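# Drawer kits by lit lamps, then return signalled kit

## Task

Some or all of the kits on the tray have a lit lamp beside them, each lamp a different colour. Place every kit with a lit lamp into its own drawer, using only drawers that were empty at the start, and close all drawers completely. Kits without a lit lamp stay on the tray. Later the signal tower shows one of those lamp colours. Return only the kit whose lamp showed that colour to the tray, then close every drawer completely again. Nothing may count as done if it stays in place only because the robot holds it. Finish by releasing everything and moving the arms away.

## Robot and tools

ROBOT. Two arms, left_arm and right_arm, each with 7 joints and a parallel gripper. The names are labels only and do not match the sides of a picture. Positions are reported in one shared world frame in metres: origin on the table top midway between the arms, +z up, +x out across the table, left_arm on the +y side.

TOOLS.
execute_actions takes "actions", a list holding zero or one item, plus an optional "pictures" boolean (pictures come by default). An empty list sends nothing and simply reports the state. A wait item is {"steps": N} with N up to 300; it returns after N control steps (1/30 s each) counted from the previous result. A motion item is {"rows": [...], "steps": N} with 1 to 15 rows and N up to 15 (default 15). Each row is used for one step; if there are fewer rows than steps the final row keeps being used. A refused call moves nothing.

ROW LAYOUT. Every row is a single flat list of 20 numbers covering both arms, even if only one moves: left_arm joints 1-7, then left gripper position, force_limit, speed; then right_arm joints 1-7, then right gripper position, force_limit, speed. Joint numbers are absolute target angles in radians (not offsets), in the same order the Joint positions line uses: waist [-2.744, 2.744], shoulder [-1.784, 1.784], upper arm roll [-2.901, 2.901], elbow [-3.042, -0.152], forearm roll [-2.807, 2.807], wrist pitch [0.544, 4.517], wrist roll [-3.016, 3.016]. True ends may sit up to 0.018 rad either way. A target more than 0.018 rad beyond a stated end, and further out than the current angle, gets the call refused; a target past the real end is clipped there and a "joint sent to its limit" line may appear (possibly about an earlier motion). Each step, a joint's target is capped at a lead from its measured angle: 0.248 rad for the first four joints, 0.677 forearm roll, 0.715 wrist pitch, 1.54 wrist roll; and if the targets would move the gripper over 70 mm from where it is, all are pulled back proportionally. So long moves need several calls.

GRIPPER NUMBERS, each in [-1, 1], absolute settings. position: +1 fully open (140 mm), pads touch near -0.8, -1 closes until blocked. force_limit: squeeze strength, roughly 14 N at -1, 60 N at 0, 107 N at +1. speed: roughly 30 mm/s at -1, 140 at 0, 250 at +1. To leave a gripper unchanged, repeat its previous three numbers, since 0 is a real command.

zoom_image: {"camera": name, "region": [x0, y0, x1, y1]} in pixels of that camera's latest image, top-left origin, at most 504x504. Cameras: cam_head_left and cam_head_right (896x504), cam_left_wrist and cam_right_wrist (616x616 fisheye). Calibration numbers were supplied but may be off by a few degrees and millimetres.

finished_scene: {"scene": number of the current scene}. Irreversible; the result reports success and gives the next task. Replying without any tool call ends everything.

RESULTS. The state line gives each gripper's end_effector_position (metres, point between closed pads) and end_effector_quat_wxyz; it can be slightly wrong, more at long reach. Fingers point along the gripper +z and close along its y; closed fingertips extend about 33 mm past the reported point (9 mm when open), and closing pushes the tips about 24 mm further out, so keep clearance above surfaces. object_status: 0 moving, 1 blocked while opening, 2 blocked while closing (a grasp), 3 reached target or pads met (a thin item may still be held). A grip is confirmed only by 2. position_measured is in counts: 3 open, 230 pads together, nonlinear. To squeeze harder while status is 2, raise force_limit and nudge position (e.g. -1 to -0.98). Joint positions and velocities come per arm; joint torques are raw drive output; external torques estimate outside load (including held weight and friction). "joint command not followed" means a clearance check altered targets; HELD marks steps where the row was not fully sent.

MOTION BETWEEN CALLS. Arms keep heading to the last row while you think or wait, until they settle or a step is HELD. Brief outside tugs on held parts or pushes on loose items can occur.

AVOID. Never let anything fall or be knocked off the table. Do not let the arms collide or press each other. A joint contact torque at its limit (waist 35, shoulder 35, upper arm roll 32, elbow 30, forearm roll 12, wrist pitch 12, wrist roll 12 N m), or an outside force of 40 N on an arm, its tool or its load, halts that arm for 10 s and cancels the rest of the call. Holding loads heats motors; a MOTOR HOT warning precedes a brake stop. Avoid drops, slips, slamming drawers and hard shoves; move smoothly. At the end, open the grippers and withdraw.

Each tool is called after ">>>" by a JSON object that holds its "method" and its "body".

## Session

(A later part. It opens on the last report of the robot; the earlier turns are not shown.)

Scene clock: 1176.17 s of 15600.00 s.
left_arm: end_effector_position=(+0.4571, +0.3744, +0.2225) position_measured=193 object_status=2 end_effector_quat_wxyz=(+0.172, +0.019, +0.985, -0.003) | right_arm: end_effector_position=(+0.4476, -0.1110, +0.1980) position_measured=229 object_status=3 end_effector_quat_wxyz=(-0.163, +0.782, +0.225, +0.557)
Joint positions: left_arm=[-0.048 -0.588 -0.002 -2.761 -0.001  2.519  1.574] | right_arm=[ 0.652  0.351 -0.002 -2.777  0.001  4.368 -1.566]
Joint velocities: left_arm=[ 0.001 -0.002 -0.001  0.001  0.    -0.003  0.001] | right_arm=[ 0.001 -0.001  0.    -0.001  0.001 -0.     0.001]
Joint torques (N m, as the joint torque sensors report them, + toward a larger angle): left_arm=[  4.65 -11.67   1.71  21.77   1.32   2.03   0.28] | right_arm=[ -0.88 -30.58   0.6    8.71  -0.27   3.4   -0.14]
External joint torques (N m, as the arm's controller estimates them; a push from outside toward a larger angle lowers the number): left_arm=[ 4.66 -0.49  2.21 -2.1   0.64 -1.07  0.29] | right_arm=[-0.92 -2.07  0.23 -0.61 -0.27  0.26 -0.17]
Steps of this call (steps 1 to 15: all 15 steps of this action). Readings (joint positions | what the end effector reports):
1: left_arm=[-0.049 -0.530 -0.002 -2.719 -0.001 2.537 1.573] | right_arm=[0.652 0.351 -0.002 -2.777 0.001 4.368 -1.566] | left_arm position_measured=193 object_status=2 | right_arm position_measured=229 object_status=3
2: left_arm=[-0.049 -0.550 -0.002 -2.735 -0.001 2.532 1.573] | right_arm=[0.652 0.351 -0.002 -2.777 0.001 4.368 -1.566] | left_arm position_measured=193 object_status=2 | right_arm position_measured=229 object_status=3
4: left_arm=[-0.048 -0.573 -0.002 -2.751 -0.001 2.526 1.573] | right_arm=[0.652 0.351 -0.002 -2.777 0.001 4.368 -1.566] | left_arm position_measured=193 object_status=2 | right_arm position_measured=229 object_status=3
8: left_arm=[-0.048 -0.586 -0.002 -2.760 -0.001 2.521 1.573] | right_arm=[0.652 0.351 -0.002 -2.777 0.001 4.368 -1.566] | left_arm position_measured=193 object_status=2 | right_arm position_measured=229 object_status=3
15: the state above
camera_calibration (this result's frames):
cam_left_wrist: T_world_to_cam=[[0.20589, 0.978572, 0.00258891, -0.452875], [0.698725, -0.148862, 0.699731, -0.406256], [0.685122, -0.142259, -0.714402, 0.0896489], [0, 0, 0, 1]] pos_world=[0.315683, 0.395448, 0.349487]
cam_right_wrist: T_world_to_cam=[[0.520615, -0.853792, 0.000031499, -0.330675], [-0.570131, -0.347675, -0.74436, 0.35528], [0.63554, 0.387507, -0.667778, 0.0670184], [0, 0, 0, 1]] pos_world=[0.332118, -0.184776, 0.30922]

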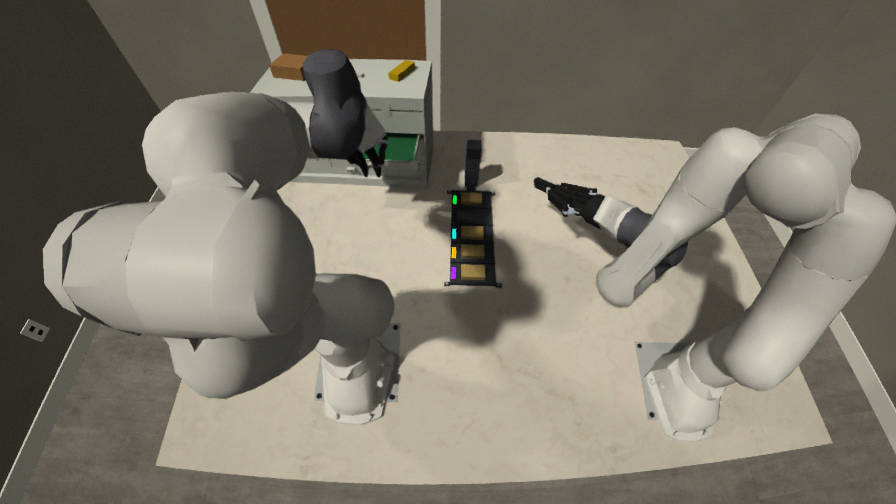

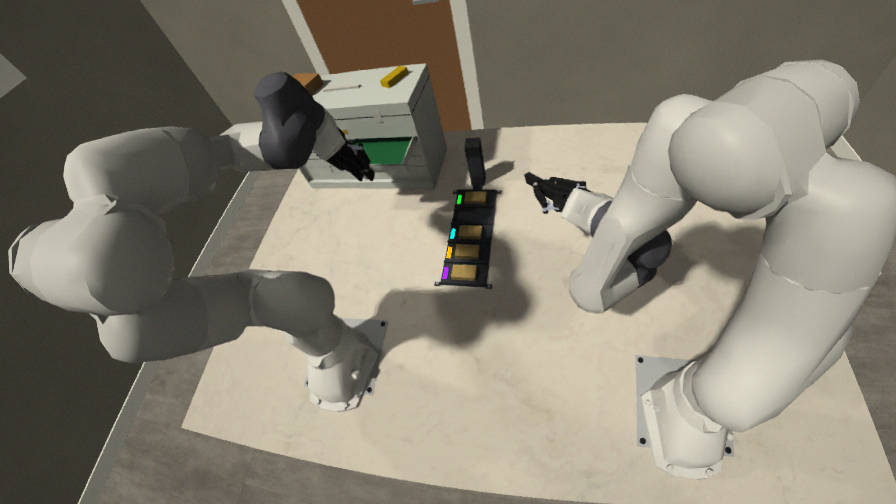

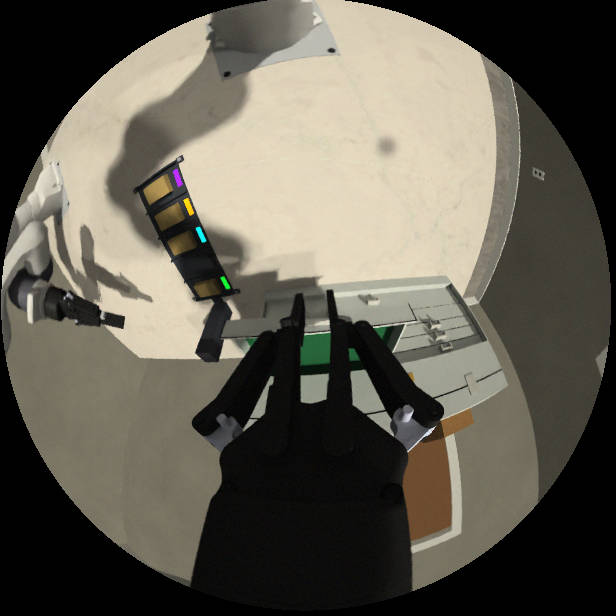

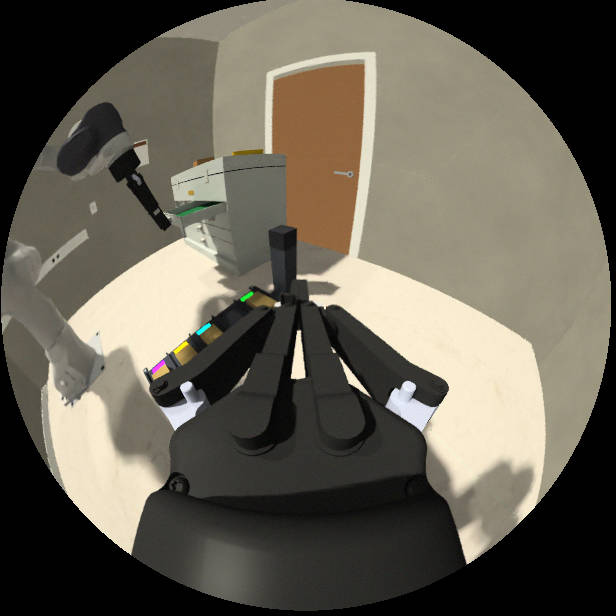

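>>> {"method": "execute_actions", "body": {"actions": [{"rows":[[-0.048,-0.588,0,-2.761,0,2.519,1.578,-0.16,0,0,0.65,0.35,0,-2.778,0,4.37,-1.571,-0.8,0,0]],"steps":12}], "pictures": false}}

>>> {"method": "execute_actions", "body": {"actions": [{"rows":[[-0.048,-0.72,0,-2.761,0,2.40,1.578,-0.16,0,0,0.65,0.35,0,-2.778,0,4.37,-1.571,-0.8,0,0]],"steps":12}], "pictures": false}}

>>> {"method": "execute_actions", "body": {"actions": [{"rows":[[-0.66,-0.72,0,-2.761,0,2.28,0.953,0.3,0,0,0.65,0.35,0,-2.778,0,4.37,-1.571,-0.8,0,0]],"steps":15}], "pictures": false}}

>>> {"method": "execute_actions", "body": {"actions": [{"steps":15}], "pictures": false}}

>>> {"method": "execute_actions", "body": {"actions": [{"rows":[[-0.66,-0.0844,0,-2.3603,0,2.28,0.953,0.3,0,0,0.65,0.35,0,-2.778,0,4.37,-1.571,-0.8,0,0]],"steps":15}], "pictures": false}}

>>> {"method": "execute_actions", "body": {"actions": [{"steps":15}], "pictures": false}}

>>> {"method": "execute_actions", "body": {"actions": [{"rows":[[-0.66,0.0,0,-2.40,0,2.42,0.953,0.3,0,0,0.65,0.35,0,-2.778,0,4.37,-1.571,-0.8,0,0]],"steps":15}], "pictures": false}}

>>> {"method": "execute_actions", "body": {"actions": [{"rows":[[-0.66,0.0846,0,-2.4284,0,2.517,0.953,0.3,0,0,0.65,0.35,0,-2.778,0,4.37,-1.571,-0.8,0,0]],"steps":15}], "pictures": false}}

>>> {"method": "execute_actions", "body": {"actions": [{"steps":15}]}}

Scene clock: 1210.00 s of 15600.00 s.
left_arm: end_effector_position=(+0.4569, +0.3743, +0.2224) position_measured=149 object_status=0 end_effector_quat_wxyz=(+0.172, +0.019, +0.985, -0.003) | right_arm: end_effector_position=(+0.4476, -0.1110, +0.1980) position_measured=229 object_status=3 end_effector_quat_wxyz=(-0.163, +0.782, +0.225, +0.557)
Joint positions: left_arm=[-0.048 -0.588 -0.002 -2.761 -0.001  2.519  1.574] | right_arm=[ 0.652  0.351 -0.002 -2.777  0.001  4.368 -1.566]
Joint velocities: left_arm=[-0.    -0.001 -0.001  0.001  0.001 -0.     0.   ] | right_arm=[-0.     0.    -0.    -0.001 -0.     0.     0.   ]
Joint torques (N m, as the joint torque sensors report them, + toward a larger angle): left_arm=[ -1.03 -10.43   1.86  22.96   1.33   3.28   0.21] | right_arm=[ -1.11 -30.28   0.58   8.88  -0.21   3.44  -0.11]
External joint torques (N m, as the arm's controller estimates them; a push from outside toward a larger angle lowers the number): left_arm=[-1.03  0.83  2.35 -0.93  0.65  0.18  0.22] | right_arm=[-1.16 -1.86  0.2  -0.37 -0.21  0.31 -0.13]
Steps of this call (steps 1 to 15: the robot went on to your last target; steps 16 to 90: nothing new was sent; then 30.43 s passed at rest; steps 91 to 102: all 12 steps of this action). Readings (joint positions | what the end effector reports):
91: left_arm=[-0.048 -0.588 -0.002 -2.761 -0.001 2.519 1.574] | right_arm=[0.652 0.351 -0.002 -2.777 0.001 4.368 -1.566] | left_arm position_measured=193 object_status=0 | right_arm position_measured=229 object_status=3
92: left_arm=[-0.048 -0.588 -0.002 -2.761 -0.001 2.519 1.574] | right_arm=[0.652 0.351 -0.002 -2.777 0.001 4.368 -1.566] | left_arm position_measured=192 object_status=0 | right_arm position_measured=229 object_status=3
94: left_arm=[-0.048 -0.588 -0.002 -2.761 -0.001 2.519 1.574] | right_arm=[0.652 0.351 -0.002 -2.777 0.001 4.368 -1.566] | left_arm position_measured=172 object_status=0 | right_arm position_measured=229 object_status=3
98: left_arm=[-0.048 -0.588 -0.002 -2.761 -0.001 2.519 1.574] | right_arm=[0.652 0.351 -0.002 -2.777 0.001 4.368 -1.566] | left_arm position_measured=149 object_status=0 | right_arm position_measured=229 object_status=3
102: the state above

Scene clock: 1210.40 s of 15600.00 s.
left_arm: end_effector_position=(+0.4419, +0.3749, +0.2604) position_measured=149 object_status=3 end_effector_quat_wxyz=(+0.186, +0.019, +0.982, -0.003) | right_arm: end_effector_position=(+0.4476, -0.1110, +0.1980) position_measured=229 object_status=3 end_effector_quat_wxyz=(-0.163, +0.782, +0.225, +0.557)
Joint positions: left_arm=[-0.048 -0.718 -0.002 -2.759 -0.001  2.415  1.574] | right_arm=[ 0.652  0.351 -0.002 -2.777  0.001  4.368 -1.566]
Joint velocities: left_arm=[ 0.001  0.001  0.001 -0.006  0.    -0.07   0.001] | right_arm=[-0.001 -0.001 -0.001 -0.    -0.001 -0.    -0.   ]
Joint torques (N m, as the joint torque sensors report them, + toward a larger angle): left_arm=[-0.06 -8.87  1.7  23.96  1.33  2.69  0.23] | right_arm=[ -0.72 -30.37   0.64   8.95  -0.22   3.42  -0.16]
External joint torques (N m, as the arm's controller estimates them; a push from outside toward a larger angle lowers the number): left_arm=[-0.08 -0.89  2.27 -0.94  0.6  -0.51  0.24] | right_arm=[-0.66 -1.88  0.36 -0.34 -0.24  0.28 -0.18]
Steps of this call (steps 1 to 12: all 12 steps of this action). Readings (joint positions | what the end effector reports):
1: left_arm=[-0.048 -0.611 -0.002 -2.767 -0.001 2.498 1.574] | right_arm=[0.652 0.351 -0.002 -2.777 0.001 4.368 -1.566] | left_arm position_measured=149 object_status=0 | right_arm position_measured=229 object_status=3
2: left_arm=[-0.048 -0.646 -0.002 -2.768 -0.001 2.479 1.574] | right_arm=[0.652 0.351 -0.002 -2.777 0.001 4.368 -1.566] | left_arm position_measured=149 object_status=3 | right_arm position_measured=229 object_status=3
4: left_arm=[-0.048 -0.693 -0.002 -2.761 -0.001 2.456 1.574] | right_arm=[0.652 0.351 -0.002 -2.777 0.001 4.368 -1.566] | left_arm position_measured=149 object_status=3 | right_arm position_measured=229 object_status=3
8: left_arm=[-0.048 -0.717 -0.002 -2.758 -0.001 2.429 1.574] | right_arm=[0.652 0.351 -0.002 -2.777 0.001 4.368 -1.566] | left_arm position_measured=149 object_status=3 | right_arm position_measured=229 object_status=3
12: the state above

Scene clock: 1210.90 s of 15600.00 s.
left_arm: end_effector_position=(+0.3314, +0.1528, +0.2391) position_measured=91 object_status=3 end_effector_quat_wxyz=(+0.110, +0.097, +0.987, -0.065) | right_arm: end_effector_position=(+0.4476, -0.1110, +0.1980) position_measured=229 object_status=3 end_effector_quat_wxyz=(-0.163, +0.782, +0.225, +0.557)
Joint positions: left_arm=[-0.648 -0.718 -0.004 -2.759 -0.001  2.298  1.13 ] | right_arm=[ 0.652  0.351 -0.002 -2.777  0.001  4.368 -1.566]
Joint velocities: left_arm=[-0.141  0.     0.    -0.002 -0.    -0.085 -0.564] | right_arm=[ 0.001 -0.001 -0.001 -0.001 -0.    -0.     0.001]
Joint torques (N m, as the joint torque sensors report them, + toward a larger angle): left_arm=[-1.41 -8.26  2.31 22.15  1.38  2.53 -0.32] | right_arm=[ -1.06 -29.95   0.3    8.82  -0.27   3.44  -0.14]
External joint torques (N m, as the arm's controller estimates them; a push from outside toward a larger angle lowers the number): left_arm=[-2.78 -0.58  1.5  -2.4   0.67 -0.48 -0.32] | right_arm=[-1.06 -1.44 -0.02 -0.46 -0.28  0.29 -0.17]
Steps of this call (steps 1 to 15: all 15 steps of this action). Readings (joint positions | what the end effector reports):
1: left_arm=[-0.082 -0.718 0.007 -2.759 -0.001 2.403 1.537] | right_arm=[0.652 0.351 -0.002 -2.777 0.001 4.368 -1.566] | left_arm position_measured=149 object_status=0 | right_arm position_measured=229 object_status=3
2: left_arm=[-0.129 -0.718 0.007 -2.759 -0.001 2.390 1.500] | right_arm=[0.652 0.351 -0.002 -2.777 0.001 4.368 -1.566] | left_arm position_measured=143 object_status=0 | right_arm position_measured=229 object_status=3
4: left_arm=[-0.229 -0.718 0.006 -2.759 -0.001 2.368 1.432] | right_arm=[0.652 0.351 -0.002 -2.777 0.001 4.368 -1.566] | left_arm position_measured=128 object_status=0 | right_arm position_measured=229 object_status=3
8: left_arm=[-0.438 -0.718 0.003 -2.759 -0.001 2.336 1.315] | right_arm=[0.652 0.351 -0.002 -2.777 0.001 4.368 -1.566] | left_arm position_measured=97 object_status=0 | right_arm position_measured=229 object_status=3
15: the state above

Scene clock: 1211.40 s of 15600.00 s.
left_arm: end_effector_position=(+0.3264, +0.1525, +0.2368) position_measured=91 object_status=3 end_effector_quat_wxyz=(+0.100, +0.033, +0.992, -0.069) | right_arm: end_effector_position=(+0.4476, -0.1110, +0.1980) position_measured=229 object_status=3 end_effector_quat_wxyz=(-0.163, +0.782, +0.225, +0.557)
Joint positions: left_arm=[-0.657 -0.718 -0.003 -2.76  -0.001  2.285  0.993] | right_arm=[ 0.652  0.351 -0.002 -2.777  0.001  4.368 -1.566]
Joint velocities: left_arm=[-0.    -0.001  0.001  0.001 -0.    -0.004 -0.108] | right_arm=[ 0.001 -0.    -0.001  0.001  0.001 -0.     0.   ]
Joint torques (N m, as the joint torque sensors report them, + toward a larger angle): left_arm=[-2.04 -8.2   1.57 23.21  1.23  2.36 -0.31] | right_arm=[ -1.11 -30.57   0.47   8.93  -0.22   3.41  -0.12]
External joint torques (N m, as the arm's controller estimates them; a push from outside toward a larger angle lowers the number): left_arm=[-2.05 -0.51  2.13 -1.3   0.52 -0.6  -0.3 ] | right_arm=[-1.13 -2.1   0.13 -0.39 -0.23  0.27 -0.15]
Steps of this call (steps 1 to 15: the robot went on to your last target). Readings (joint positions | what the end effector reports):
1: left_arm=[-0.652 -0.718 -0.004 -2.759 -0.001 2.295 1.112] | right_arm=[0.652 0.351 -0.002 -2.777 0.001 4.368 -1.566] | left_arm position_measured=91 object_status=3 | right_arm position_measured=229 object_status=3
2: left_arm=[-0.654 -0.718 -0.004 -2.759 -0.001 2.293 1.096] | right_arm=[0.652 0.351 -0.002 -2.777 0.001 4.368 -1.566] | left_arm position_measured=91 object_status=3 | right_arm position_measured=229 object_status=3
4: left_arm=[-0.656 -0.718 -0.003 -2.759 -0.001 2.290 1.070] | right_arm=[0.652 0.351 -0.002 -2.777 0.001 4.368 -1.566] | left_arm position_measured=91 object_status=3 | right_arm position_measured=229 object_status=3
8: left_arm=[-0.657 -0.718 -0.003 -2.760 -0.001 2.287 1.031] | right_arm=[0.652 0.351 -0.002 -2.777 0.001 4.368 -1.566] | left_arm position_measured=91 object_status=3 | right_arm position_measured=229 object_status=3
15: the state above

Scene clock: 1211.90 s of 15600.00 s.
left_arm: end_effector_position=(+0.3984, +0.0980, +0.1461) position_measured=91 object_status=3 end_effector_quat_wxyz=(-0.002, +0.020, +1.000, +0.001) | right_arm: end_effector_position=(+0.4476, -0.1110, +0.1980) position_measured=229 object_status=3 end_effector_quat_wxyz=(-0.163, +0.782, +0.225, +0.557)
Joint positions: left_arm=[-0.657 -0.083 -0.002 -2.369 -0.002  2.281  0.967] | right_arm=[ 0.652  0.351 -0.002 -2.777  0.001  4.368 -1.566]
Joint velocities: left_arm=[-0.    -0.001  0.001  0.069 -0.     0.    -0.023] | right_arm=[ 0.002 -0.    -0.    -0.001  0.001 -0.001  0.   ]
Joint torques (N m, as the joint torque sensors report them, + toward a larger angle): left_arm=[ -2.07 -27.21   1.69  22.58   1.24   2.32  -0.36] | right_arm=[ -0.65 -30.38   0.28   8.7   -0.25   3.39  -0.18]
External joint torques (N m, as the arm's controller estimates them; a push from outside toward a larger angle lowers the number): left_arm=[-2.12  2.17  1.7  -0.86  0.63 -0.42 -0.36] | right_arm=[-0.72 -1.95 -0.11 -0.57 -0.26  0.25 -0.2 ]
Steps of this call (steps 1 to 15: all 15 steps of this action). Readings (joint positions | what the end effector reports):
1: left_arm=[-0.657 -0.671 -0.002 -2.713 -0.002 2.278 0.990] | right_arm=[0.652 0.351 -0.002 -2.777 0.001 4.368 -1.566] | left_arm position_measured=91 object_status=3 | right_arm position_measured=229 object_status=3
2: left_arm=[-0.657 -0.602 -0.002 -2.642 -0.002 2.278 0.987] | right_arm=[0.652 0.351 -0.002 -2.777 0.001 4.368 -1.566] | left_arm position_measured=91 object_status=3 | right_arm position_measured=229 object_status=3
4: left_arm=[-0.657 -0.462 -0.002 -2.500 -0.002 2.280 0.982] | right_arm=[0.652 0.351 -0.002 -2.777 0.001 4.368 -1.566] | left_arm position_measured=91 object_status=3 | right_arm position_measured=229 object_status=3
8: left_arm=[-0.657 -0.217 -0.002 -2.381 -0.002 2.287 0.976] | right_arm=[0.652 0.351 -0.002 -2.777 0.001 4.368 -1.566] | left_arm position_measured=91 object_status=3 | right_arm position_measured=229 object_status=3
15: the state above

Scene clock: 1212.40 s of 15600.00 s.
left_arm: end_effector_position=(+0.4015, +0.0957, +0.1494) position_measured=91 object_status=3 end_effector_quat_wxyz=(+0.001, +0.017, +1.000, -0.001) | right_arm: end_effector_position=(+0.4476, -0.1110, +0.1980) position_measured=229 object_status=3 end_effector_quat_wxyz=(-0.163, +0.782, +0.225, +0.557)
Joint positions: left_arm=[-0.657 -0.083 -0.002 -2.362 -0.002  2.281  0.961] | right_arm=[ 0.652  0.351 -0.002 -2.777  0.001  4.368 -1.566]
Joint velocities: left_arm=[-0.002 -0.    -0.     0.     0.002 -0.    -0.004] | right_arm=[ 0.001 -0.001  0.002  0.001 -0.001 -0.    -0.   ]
Joint torques (N m, as the joint torque sensors report them, + toward a larger angle): left_arm=[ -2.02 -28.3    1.    21.83   1.16   2.4   -0.39] | right_arm=[ -1.02 -30.44   0.45   8.77  -0.23   3.41  -0.19]
External joint torques (N m, as the arm's controller estimates them; a push from outside toward a larger angle lowers the number): left_arm=[-1.97 -1.03  1.12 -0.54  0.55 -0.05 -0.39] | right_arm=[-1.15 -1.93  0.   -0.58 -0.22  0.26 -0.22]
Steps of this call (steps 1 to 15: the robot went on to your last target). Readings (joint positions | what the end effector reports):
1: left_arm=[-0.657 -0.083 -0.002 -2.367 -0.002 2.281 0.966] | right_arm=[0.652 0.351 -0.002 -2.777 0.001 4.368 -1.566] | left_arm position_measured=91 object_status=3 | right_arm position_measured=229 object_status=3
2: left_arm=[-0.657 -0.083 -0.002 -2.365 -0.002 2.281 0.966] | right_arm=[0.652 0.351 -0.002 -2.777 0.001 4.368 -1.566] | left_arm position_measured=91 object_status=3 | right_arm position_measured=229 object_status=3
4: left_arm=[-0.657 -0.083 -0.002 -2.363 -0.002 2.281 0.964] | right_arm=[0.652 0.351 -0.002 -2.777 0.001 4.368 -1.566] | left_arm position_measured=91 object_status=3 | right_arm position_measured=229 object_status=3
8: left_arm=[-0.657 -0.083 -0.002 -2.362 -0.002 2.281 0.963] | right_arm=[0.652 0.351 -0.002 -2.777 0.001 4.368 -1.566] | left_arm position_measured=91 object_status=3 | right_arm position_measured=229 object_status=3
15: the state above
All arms were judged still, so your last target was given up. Only a new action makes them travel on or press farther. Fingers that are still opening or closing keep moving.

Scene clock: 1212.90 s of 15600.00 s.
left_arm: end_effector_position=(+0.4033, +0.0944, +0.1027) position_measured=91 object_status=3 end_effector_quat_wxyz=(+0.002, +0.017, +1.000, -0.002) | right_arm: end_effector_position=(+0.4476, -0.1110, +0.1980) position_measured=229 object_status=3 end_effector_quat_wxyz=(-0.163, +0.782, +0.225, +0.557)
Joint positions: left_arm=[-0.657  0.001 -0.002 -2.401 -0.002  2.409  0.96 ] | right_arm=[ 0.652  0.351 -0.002 -2.777  0.001  4.368 -1.566]
Joint velocities: left_arm=[-0.002 -0.001  0.    -0.001 -0.001  0.045 -0.002] | right_arm=[ 0.    -0.     0.001 -0.001 -0.    -0.001 -0.001]
Joint torques (N m, as the joint torque sensors report them, + toward a larger angle): left_arm=[ -1.38 -29.91   1.91  21.68   1.16   3.21  -0.29] | right_arm=[ -0.94 -29.84   0.18   9.02  -0.23   3.4   -0.14]
External joint torques (N m, as the arm's controller estimates them; a push from outside toward a larger angle lowers the number): left_arm=[-1.3  -1.11  1.99  0.74  0.62  0.78 -0.29] | right_arm=[-0.99 -1.45 -0.19 -0.26 -0.24  0.28 -0.17]
Steps of this call (steps 1 to 15: all 15 steps of this action). Readings (joint positions | what the end effector reports):
1: left_arm=[-0.657 -0.073 -0.002 -2.365 -0.002 2.306 0.961] | right_arm=[0.652 0.351 -0.002 -2.777 0.001 4.368 -1.566] | left_arm position_measured=91 object_status=3 | right_arm position_measured=229 object_status=3
2: left_arm=[-0.657 -0.053 -0.002 -2.371 -0.002 2.327 0.961] | right_arm=[0.652 0.351 -0.002 -2.777 0.001 4.368 -1.566] | left_arm position_measured=91 object_status=3 | right_arm position_measured=229 object_status=3
4: left_arm=[-0.657 -0.020 -0.002 -2.389 -0.002 2.356 0.961] | right_arm=[0.652 0.351 -0.002 -2.777 0.001 4.368 -1.566] | left_arm position_measured=91 object_status=3 | right_arm position_measured=229 object_status=3
8: left_arm=[-0.657 0.001 -0.002 -2.402 -0.002 2.386 0.960] | right_arm=[0.652 0.351 -0.002 -2.777 0.001 4.368 -1.566] | left_arm position_measured=91 object_status=3 | right_arm position_measured=229 object_status=3
15: the state above

Scene clock: 1213.40 s of 15600.00 s.
left_arm: end_effector_position=(+0.3986, +0.0979, +0.0589) position_measured=91 object_status=3 end_effector_quat_wxyz=(-0.004, +0.016, +1.000, +0.002) | right_arm: end_effector_position=(+0.4476, -0.1110, +0.1980) position_measured=229 object_status=3 end_effector_quat_wxyz=(-0.163, +0.782, +0.225, +0.557)
Joint positions: left_arm=[-0.657  0.085 -0.002 -2.43  -0.002  2.507  0.96 ] | right_arm=[ 0.652  0.351 -0.002 -2.777  0.001  4.368 -1.566]
Joint velocities: left_arm=[ 0.     0.    -0.001 -0.001  0.001  0.035 -0.   ] | right_arm=[-0.001 -0.001 -0.001 -0.001 -0.    -0.    -0.   ]
Joint torques (N m, as the joint torque sensors report them, + toward a larger angle): left_arm=[ -2.   -30.88   1.31  20.63   1.13   3.18  -0.28] | right_arm=[ -0.9  -30.55   0.22   9.07  -0.25   3.42  -0.16]
External joint torques (N m, as the arm's controller estimates them; a push from outside toward a larger angle lowers the number): left_arm=[-2.02 -0.68  1.21  1.11  0.66  0.77 -0.28] | right_arm=[-0.76 -2.02  0.02 -0.29 -0.29  0.28 -0.18]
Steps of this call (steps 1 to 15: all 15 steps of this action). Readings (joint positions | what the end effector reports):
1: left_arm=[-0.657 0.012 -0.002 -2.402 -0.002 2.428 0.960] | right_arm=[0.652 0.351 -0.002 -2.777 0.001 4.368 -1.566] | left_arm position_measured=91 object_status=3 | right_arm position_measured=229 object_status=3
2: left_arm=[-0.657 0.032 -0.002 -2.406 -0.002 2.445 0.960] | right_arm=[0.652 0.351 -0.002 -2.777 0.001 4.368 -1.566] | left_arm position_measured=91 object_status=3 | right_arm position_measured=229 object_status=3
4: left_arm=[-0.657 0.065 -0.002 -2.420 -0.002 2.467 0.960] | right_arm=[0.652 0.351 -0.002 -2.777 0.001 4.368 -1.566] | left_arm position_measured=91 object_status=3 | right_arm position_measured=229 object_status=3
8: left_arm=[-0.657 0.085 -0.002 -2.430 -0.002 2.490 0.960] | right_arm=[0.652 0.351 -0.002 -2.777 0.001 4.368 -1.566] | left_arm position_measured=91 object_status=3 | right_arm position_measured=229 object_status=3
15: the state above

Scene clock: 1213.90 s of 15600.00 s.
left_arm: end_effector_position=(+0.4000, +0.0969, +0.0594) position_measured=91 object_status=3 end_effector_quat_wxyz=(-0.001, +0.016, +1.000, +0.000) | right_arm: end_effector_position=(+0.4476, -0.1110, +0.1980) position_measured=229 object_status=3 end_effector_quat_wxyz=(-0.163, +0.782, +0.225, +0.557)
Joint positions: left_arm=[-0.657  0.085 -0.002 -2.43  -0.002  2.513  0.96 ] | right_arm=[ 0.652  0.351 -0.002 -2.777  0.001  4.368 -1.566]
Joint velocities: left_arm=[-0.001 -0.    -0.     0.    -0.001  0.002  0.   ] | right_arm=[ 0.001  0.001 -0.     0.    -0.    -0.    -0.001]
Joint torques (N m, as the joint torque sensors report them, + toward a larger angle): left_arm=[ -2.1  -30.79   1.77  20.49   1.03   3.14  -0.2 ] | right_arm=[ -0.9  -30.46   0.45   8.95  -0.25   3.41  -0.12]
External joint torques (N m, as the arm's controller estimates them; a push from outside toward a larger angle lowers the number): left_arm=[-2.03 -0.55  1.76  0.94  0.56  0.71 -0.2 ] | right_arm=[-0.95 -2.07  0.09 -0.33 -0.26  0.28 -0.14]
Steps of this call (steps 1 to 15: the robot went on to your last target). Readings (joint positions | what the end effector reports):
1: left_arm=[-0.657 0.085 -0.002 -2.430 -0.002 2.508 0.960] | right_arm=[0.652 0.351 -0.002 -2.777 0.001 4.368 -1.566] | left_arm position_measured=91 object_status=3 | right_arm position_measured=229 object_status=3
2: left_arm=[-0.657 0.085 -0.002 -2.430 -0.002 2.509 0.960] | right_arm=[0.652 0.351 -0.002 -2.777 0.001 4.368 -1.566] | left_arm position_measured=91 object_status=3 | right_arm position_measured=229 object_status=3
4: left_arm=[-0.657 0.085 -0.002 -2.430 -0.002 2.510 0.960] | right_arm=[0.652 0.351 -0.002 -2.777 0.001 4.368 -1.566] | left_arm position_measured=91 object_status=3 | right_arm position_measured=229 object_status=3
8: left_arm=[-0.657 0.085 -0.002 -2.430 -0.002 2.512 0.960] | right_arm=[0.652 0.351 -0.002 -2.777 0.001 4.368 -1.566] | left_arm position_measured=91 object_status=3 | right_arm position_measured=229 object_status=3
15: the state above
All arms were judged still, so your last target was given up. Only a new action makes them travel on or press farther. Fingers that are still opening or closing keep moving.
camera_calibration (this result's frames):
cam_left_wrist: T_world_to_cam=[[0.190986, 0.98001, -0.0557201, -0.159808], [0.896375, -0.15099, 0.41679, -0.355526], [0.400045, -0.129547, -0.907294, 0.0970225], [0, 0, 0, 1]] pos_world=[0.310393, 0.115501, 0.227303]
cam_right_wrist: T_world_to_cam=[[0.520615, -0.853792, 0.0000314984, -0.330675], [-0.570131, -0.347675, -0.74436, 0.35528], [0.63554, 0.387507, -0.667778, 0.0670184], [0, 0, 0, 1]] pos_world=[0.332118, -0.184776, 0.30922]

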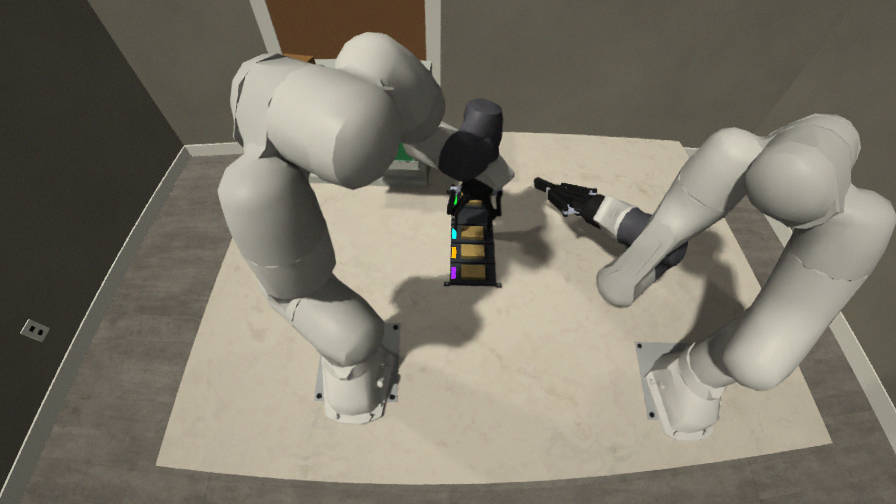

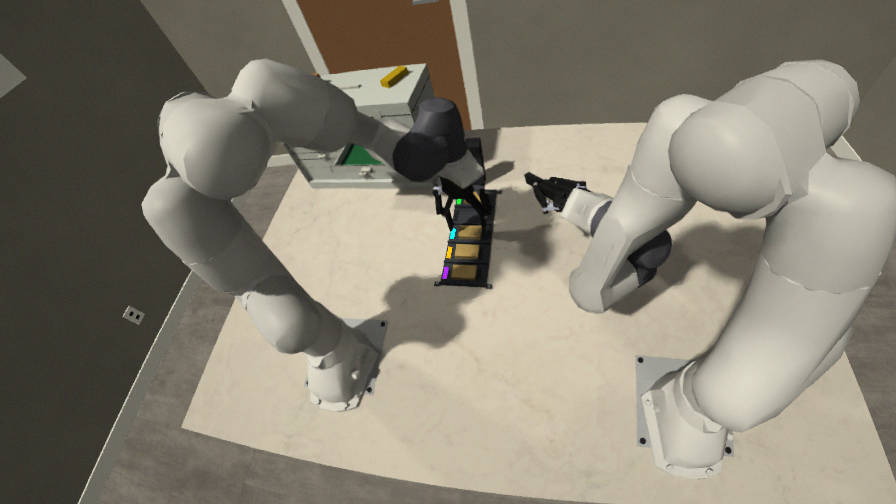

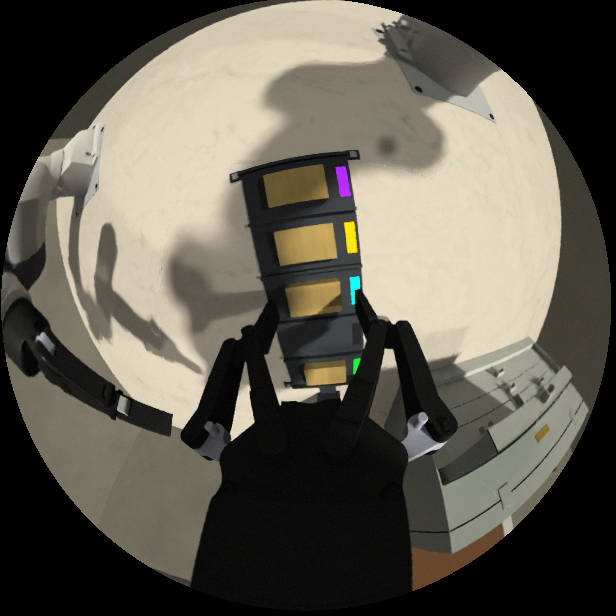

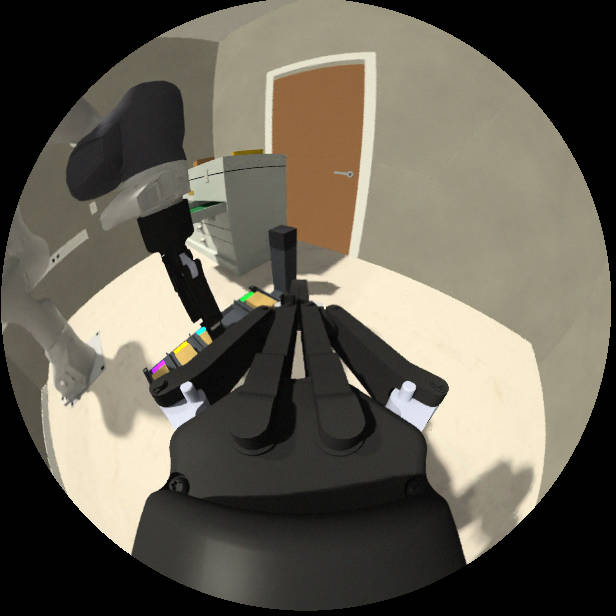

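Good. Descend and grip.

>>> {"method": "execute_actions", "body": {"actions": [{"rows":[[-0.664,0.1371,0,-2.4351,0,2.579,0.953,0.25,0,0,0.65,0.35,0,-2.778,0,4.37,-1.571,-0.8,0,0]],"steps":15}], "pictures": false}}

>>> {"method": "execute_actions", "body": {"actions": [{"steps":12}], "pictures": false}}

>>> {"method": "execute_actions", "body": {"actions": [{"rows":[[-0.664,0.1371,0,-2.4351,0,2.579,0.953,-1,-0.3,-0.5,0.65,0.35,0,-2.778,0,4.37,-1.571,-0.8,0,0]],"steps":15}], "pictures": false}}

>>> {"method": "execute_actions", "body": {"actions": [{"steps":12}], "pictures": false}}

Scene clock: 1225.00 s of 15600.00 s.
left_arm: end_effector_position=(+0.3996, +0.0951, +0.0375) position_measured=98 object_status=3 end_effector_quat_wxyz=(-0.000, +0.018, +1.000, -0.000) | right_arm: end_effector_position=(+0.4476, -0.1110, +0.1980) position_measured=229 object_status=3 end_effector_quat_wxyz=(-0.163, +0.782, +0.225, +0.557)
Joint positions: left_arm=[-0.661  0.136 -0.002 -2.436 -0.002  2.571  0.96 ] | right_arm=[ 0.652  0.351 -0.002 -2.777  0.001  4.368 -1.566]
Joint velocities: left_arm=[ 0.001 -0.001 -0.    -0.001 -0.     0.021 -0.001] | right_arm=[ 0.001  0.001 -0.001  0.001  0.001  0.001  0.001]
Joint torques (N m, as the joint torque sensors report them, + toward a larger angle): left_arm=[ -1.88 -30.83   1.48  18.6    1.04   3.24  -0.28] | right_arm=[ -0.83 -30.06   0.25   9.    -0.23   3.41  -0.17]
External joint torques (N m, as the arm's controller estimates them; a push from outside toward a larger angle lowers the number): left_arm=[-1.94  0.45  1.31 -0.24  0.61  0.79 -0.28] | right_arm=[-0.9  -1.62 -0.14 -0.31 -0.24  0.28 -0.2 ]
Steps of this call (steps 1 to 90: nothing new was sent; then 7.60 s passed at rest; steps 91 to 105: all 15 steps of this action). Readings (joint positions | what the end effector reports):
91: left_arm=[-0.658 0.093 -0.002 -2.428 -0.002 2.524 0.960] | right_arm=[0.652 0.351 -0.002 -2.777 0.001 4.368 -1.566] | left_arm position_measured=91 object_status=0 | right_arm position_measured=229 object_status=3
92: left_arm=[-0.659 0.105 -0.002 -2.428 -0.002 2.534 0.960] | right_arm=[0.652 0.351 -0.002 -2.777 0.001 4.368 -1.566] | left_arm position_measured=97 object_status=0 | right_arm position_measured=229 object_status=3
94: left_arm=[-0.660 0.125 -0.002 -2.432 -0.002 2.547 0.960] | right_arm=[0.652 0.351 -0.002 -2.777 0.001 4.368 -1.566] | left_arm position_measured=98 object_status=0 | right_arm position_measured=229 object_status=3
98: left_arm=[-0.661 0.136 -0.002 -2.436 -0.002 2.561 0.960] | right_arm=[0.652 0.351 -0.002 -2.777 0.001 4.368 -1.566] | left_arm position_measured=98 object_status=3 | right_arm position_measured=229 object_status=3
105: the state above

Scene clock: 1225.40 s of 15600.00 s.
left_arm: end_effector_position=(+0.4004, +0.0945, +0.0377) position_measured=98 object_status=3 end_effector_quat_wxyz=(+0.001, +0.018, +1.000, -0.001) | right_arm: end_effector_position=(+0.4476, -0.1110, +0.1980) position_measured=229 object_status=3 end_effector_quat_wxyz=(-0.163, +0.782, +0.225, +0.557)
Joint positions: left_arm=[-0.661  0.136 -0.002 -2.436 -0.002  2.574  0.96 ] | right_arm=[ 0.652  0.351 -0.002 -2.777  0.001  4.368 -1.566]
Joint velocities: left_arm=[-0.001 -0.    -0.001 -0.001  0.     0.002  0.   ] | right_arm=[-0.    -0.    -0.     0.001 -0.001 -0.    -0.002]
Joint torques (N m, as the joint torque sensors report them, + toward a larger angle): left_arm=[ -1.51 -30.15   1.24  18.34   0.95   3.27  -0.26] | right_arm=[ -1.   -30.6    0.17   8.89  -0.21   3.41  -0.09]
External joint torques (N m, as the arm's controller estimates them; a push from outside toward a larger angle lowers the number): left_arm=[-1.46  1.07  1.18 -0.46  0.52  0.83 -0.26] | right_arm=[-1.01 -2.08 -0.17 -0.45 -0.22  0.26 -0.12]
Steps of this call (steps 1 to 12: the robot went on to your last target). Readings (joint positions | what the end effector reports):
1: left_arm=[-0.661 0.136 -0.002 -2.436 -0.002 2.572 0.960] | right_arm=[0.652 0.351 -0.002 -2.777 0.001 4.368 -1.566] | left_arm position_measured=98 object_status=3 | right_arm position_measured=229 object_status=3
2: left_arm=[-0.661 0.136 -0.002 -2.436 -0.002 2.573 0.960] | right_arm=[0.652 0.351 -0.002 -2.777 0.001 4.368 -1.566] | left_arm position_measured=98 object_status=3 | right_arm position_measured=229 object_status=3
4: left_arm=[-0.661 0.136 -0.002 -2.436 -0.002 2.573 0.960] | right_arm=[0.652 0.351 -0.002 -2.777 0.001 4.368 -1.566] | left_arm position_measured=98 object_status=3 | right_arm position_measured=229 object_status=3
8: left_arm=[-0.661 0.136 -0.002 -2.436 -0.002 2.574 0.960] | right_arm=[0.652 0.351 -0.002 -2.777 0.001 4.368 -1.566] | left_arm position_measured=98 object_status=3 | right_arm position_measured=229 object_status=3
12: the state above

Scene clock: 1225.90 s of 15600.00 s.
left_arm: end_effector_position=(+0.4007, +0.0942, +0.0382) position_measured=132 object_status=2 end_effector_quat_wxyz=(+0.001, +0.018, +1.000, -0.002) | right_arm: end_effector_position=(+0.4476, -0.1110, +0.1980) position_measured=229 object_status=3 end_effector_quat_wxyz=(-0.163, +0.782, +0.225, +0.557)
Joint positions: left_arm=[-0.661  0.135 -0.002 -2.436 -0.001  2.575  0.96 ] | right_arm=[ 0.652  0.351 -0.002 -2.777  0.001  4.368 -1.566]
Joint velocities: left_arm=[ 0.    -0.001 -0.    -0.001 -0.001  0.    -0.   ] | right_arm=[ 0.002  0.    -0.002 -0.001 -0.001 -0.     0.   ]
Joint torques (N m, as the joint torque sensors report them, + toward a larger angle): left_arm=[ -1.71 -30.14   0.69  19.21   1.11   3.14  -0.31] | right_arm=[ -0.85 -30.24  -0.38   8.96  -0.23   3.4   -0.09]
External joint torques (N m, as the arm's controller estimates them; a push from outside toward a larger angle lowers the number): left_arm=[-1.73  1.11  0.56  0.33  0.68  0.68 -0.31] | right_arm=[-0.84 -1.81 -0.7  -0.3  -0.24  0.26 -0.12]
Steps of this call (steps 1 to 15: all 15 steps of this action). Readings (joint positions | what the end effector reports):
1: left_arm=[-0.661 0.136 -0.002 -2.436 -0.002 2.575 0.960] | right_arm=[0.652 0.351 -0.002 -2.777 0.001 4.368 -1.566] | left_arm position_measured=98 object_status=0 | right_arm position_measured=229 object_status=3
2: left_arm=[-0.661 0.136 -0.002 -2.436 -0.002 2.575 0.960] | right_arm=[0.652 0.351 -0.002 -2.777 0.001 4.368 -1.566] | left_arm position_measured=102 object_status=0 | right_arm position_measured=229 object_status=3
4: left_arm=[-0.661 0.136 -0.002 -2.436 -0.002 2.575 0.960] | right_arm=[0.652 0.351 -0.002 -2.777 0.001 4.368 -1.566] | left_arm position_measured=111 object_status=0 | right_arm position_measured=229 object_status=3
8: left_arm=[-0.661 0.135 -0.002 -2.436 -0.001 2.575 0.960] | right_arm=[0.652 0.351 -0.002 -2.777 0.001 4.368 -1.566] | left_arm position_measured=129 object_status=0 | right_arm position_measured=229 object_status=3
15: the state above

Scene clock: 1226.30 s of 15600.00 s.
left_arm: end_effector_position=(+0.4007, +0.0942, +0.0382) position_measured=132 object_status=2 end_effector_quat_wxyz=(+0.001, +0.018, +1.000, -0.002) | right_arm: end_effector_position=(+0.4476, -0.1110, +0.1980) position_measured=229 object_status=3 end_effector_quat_wxyz=(-0.163, +0.782, +0.225, +0.557)
Joint positions: left_arm=[-0.661  0.135 -0.002 -2.436 -0.001  2.575  0.96 ] | right_arm=[ 0.652  0.351 -0.002 -2.777  0.001  4.368 -1.566]
Joint velocities: left_arm=[ 0.001  0.001 -0.    -0.001 -0.002 -0.     0.001] | right_arm=[ 0.001  0.     0.     0.    -0.     0.     0.001]
Joint torques (N m, as the joint torque sensors report them, + toward a larger angle): left_arm=[ -2.96 -30.24   1.42  18.51   1.06   3.16  -0.22] | right_arm=[ -0.69 -30.21   0.11   8.63  -0.23   3.39  -0.09]
External joint torques (N m, as the arm's controller estimates them; a push from outside toward a larger angle lowers the number): left_arm=[-3.03  0.8   1.23 -0.18  0.63  0.73 -0.22] | right_arm=[-0.76 -1.78 -0.28 -0.68 -0.23  0.26 -0.12]
Steps of this call (steps 1 to 12: the robot went on to your last target). Readings (joint positions | what the end effector reports):
1: left_arm=[-0.661 0.135 -0.002 -2.436 -0.001 2.575 0.960] | right_arm=[0.652 0.351 -0.002 -2.777 0.001 4.368 -1.566] | left_arm position_measured=132 object_status=2 | right_arm position_measured=229 object_status=3
2: left_arm=[-0.661 0.135 -0.002 -2.436 -0.001 2.575 0.960] | right_arm=[0.652 0.351 -0.002 -2.777 0.001 4.368 -1.566] | left_arm position_measured=132 object_status=2 | right_arm position_measured=229 object_status=3
4: left_arm=[-0.661 0.135 -0.002 -2.436 -0.001 2.575 0.960] | right_arm=[0.652 0.351 -0.002 -2.777 0.001 4.368 -1.566] | left_arm position_measured=132 object_status=2 | right_arm position_measured=229 object_status=3
8: left_arm=[-0.661 0.135 -0.002 -2.436 -0.001 2.575 0.960] | right_arm=[0.652 0.351 -0.002 -2.777 0.001 4.368 -1.566] | left_arm position_measured=132 object_status=2 | right_arm position_measured=229 object_status=3
12: the state above


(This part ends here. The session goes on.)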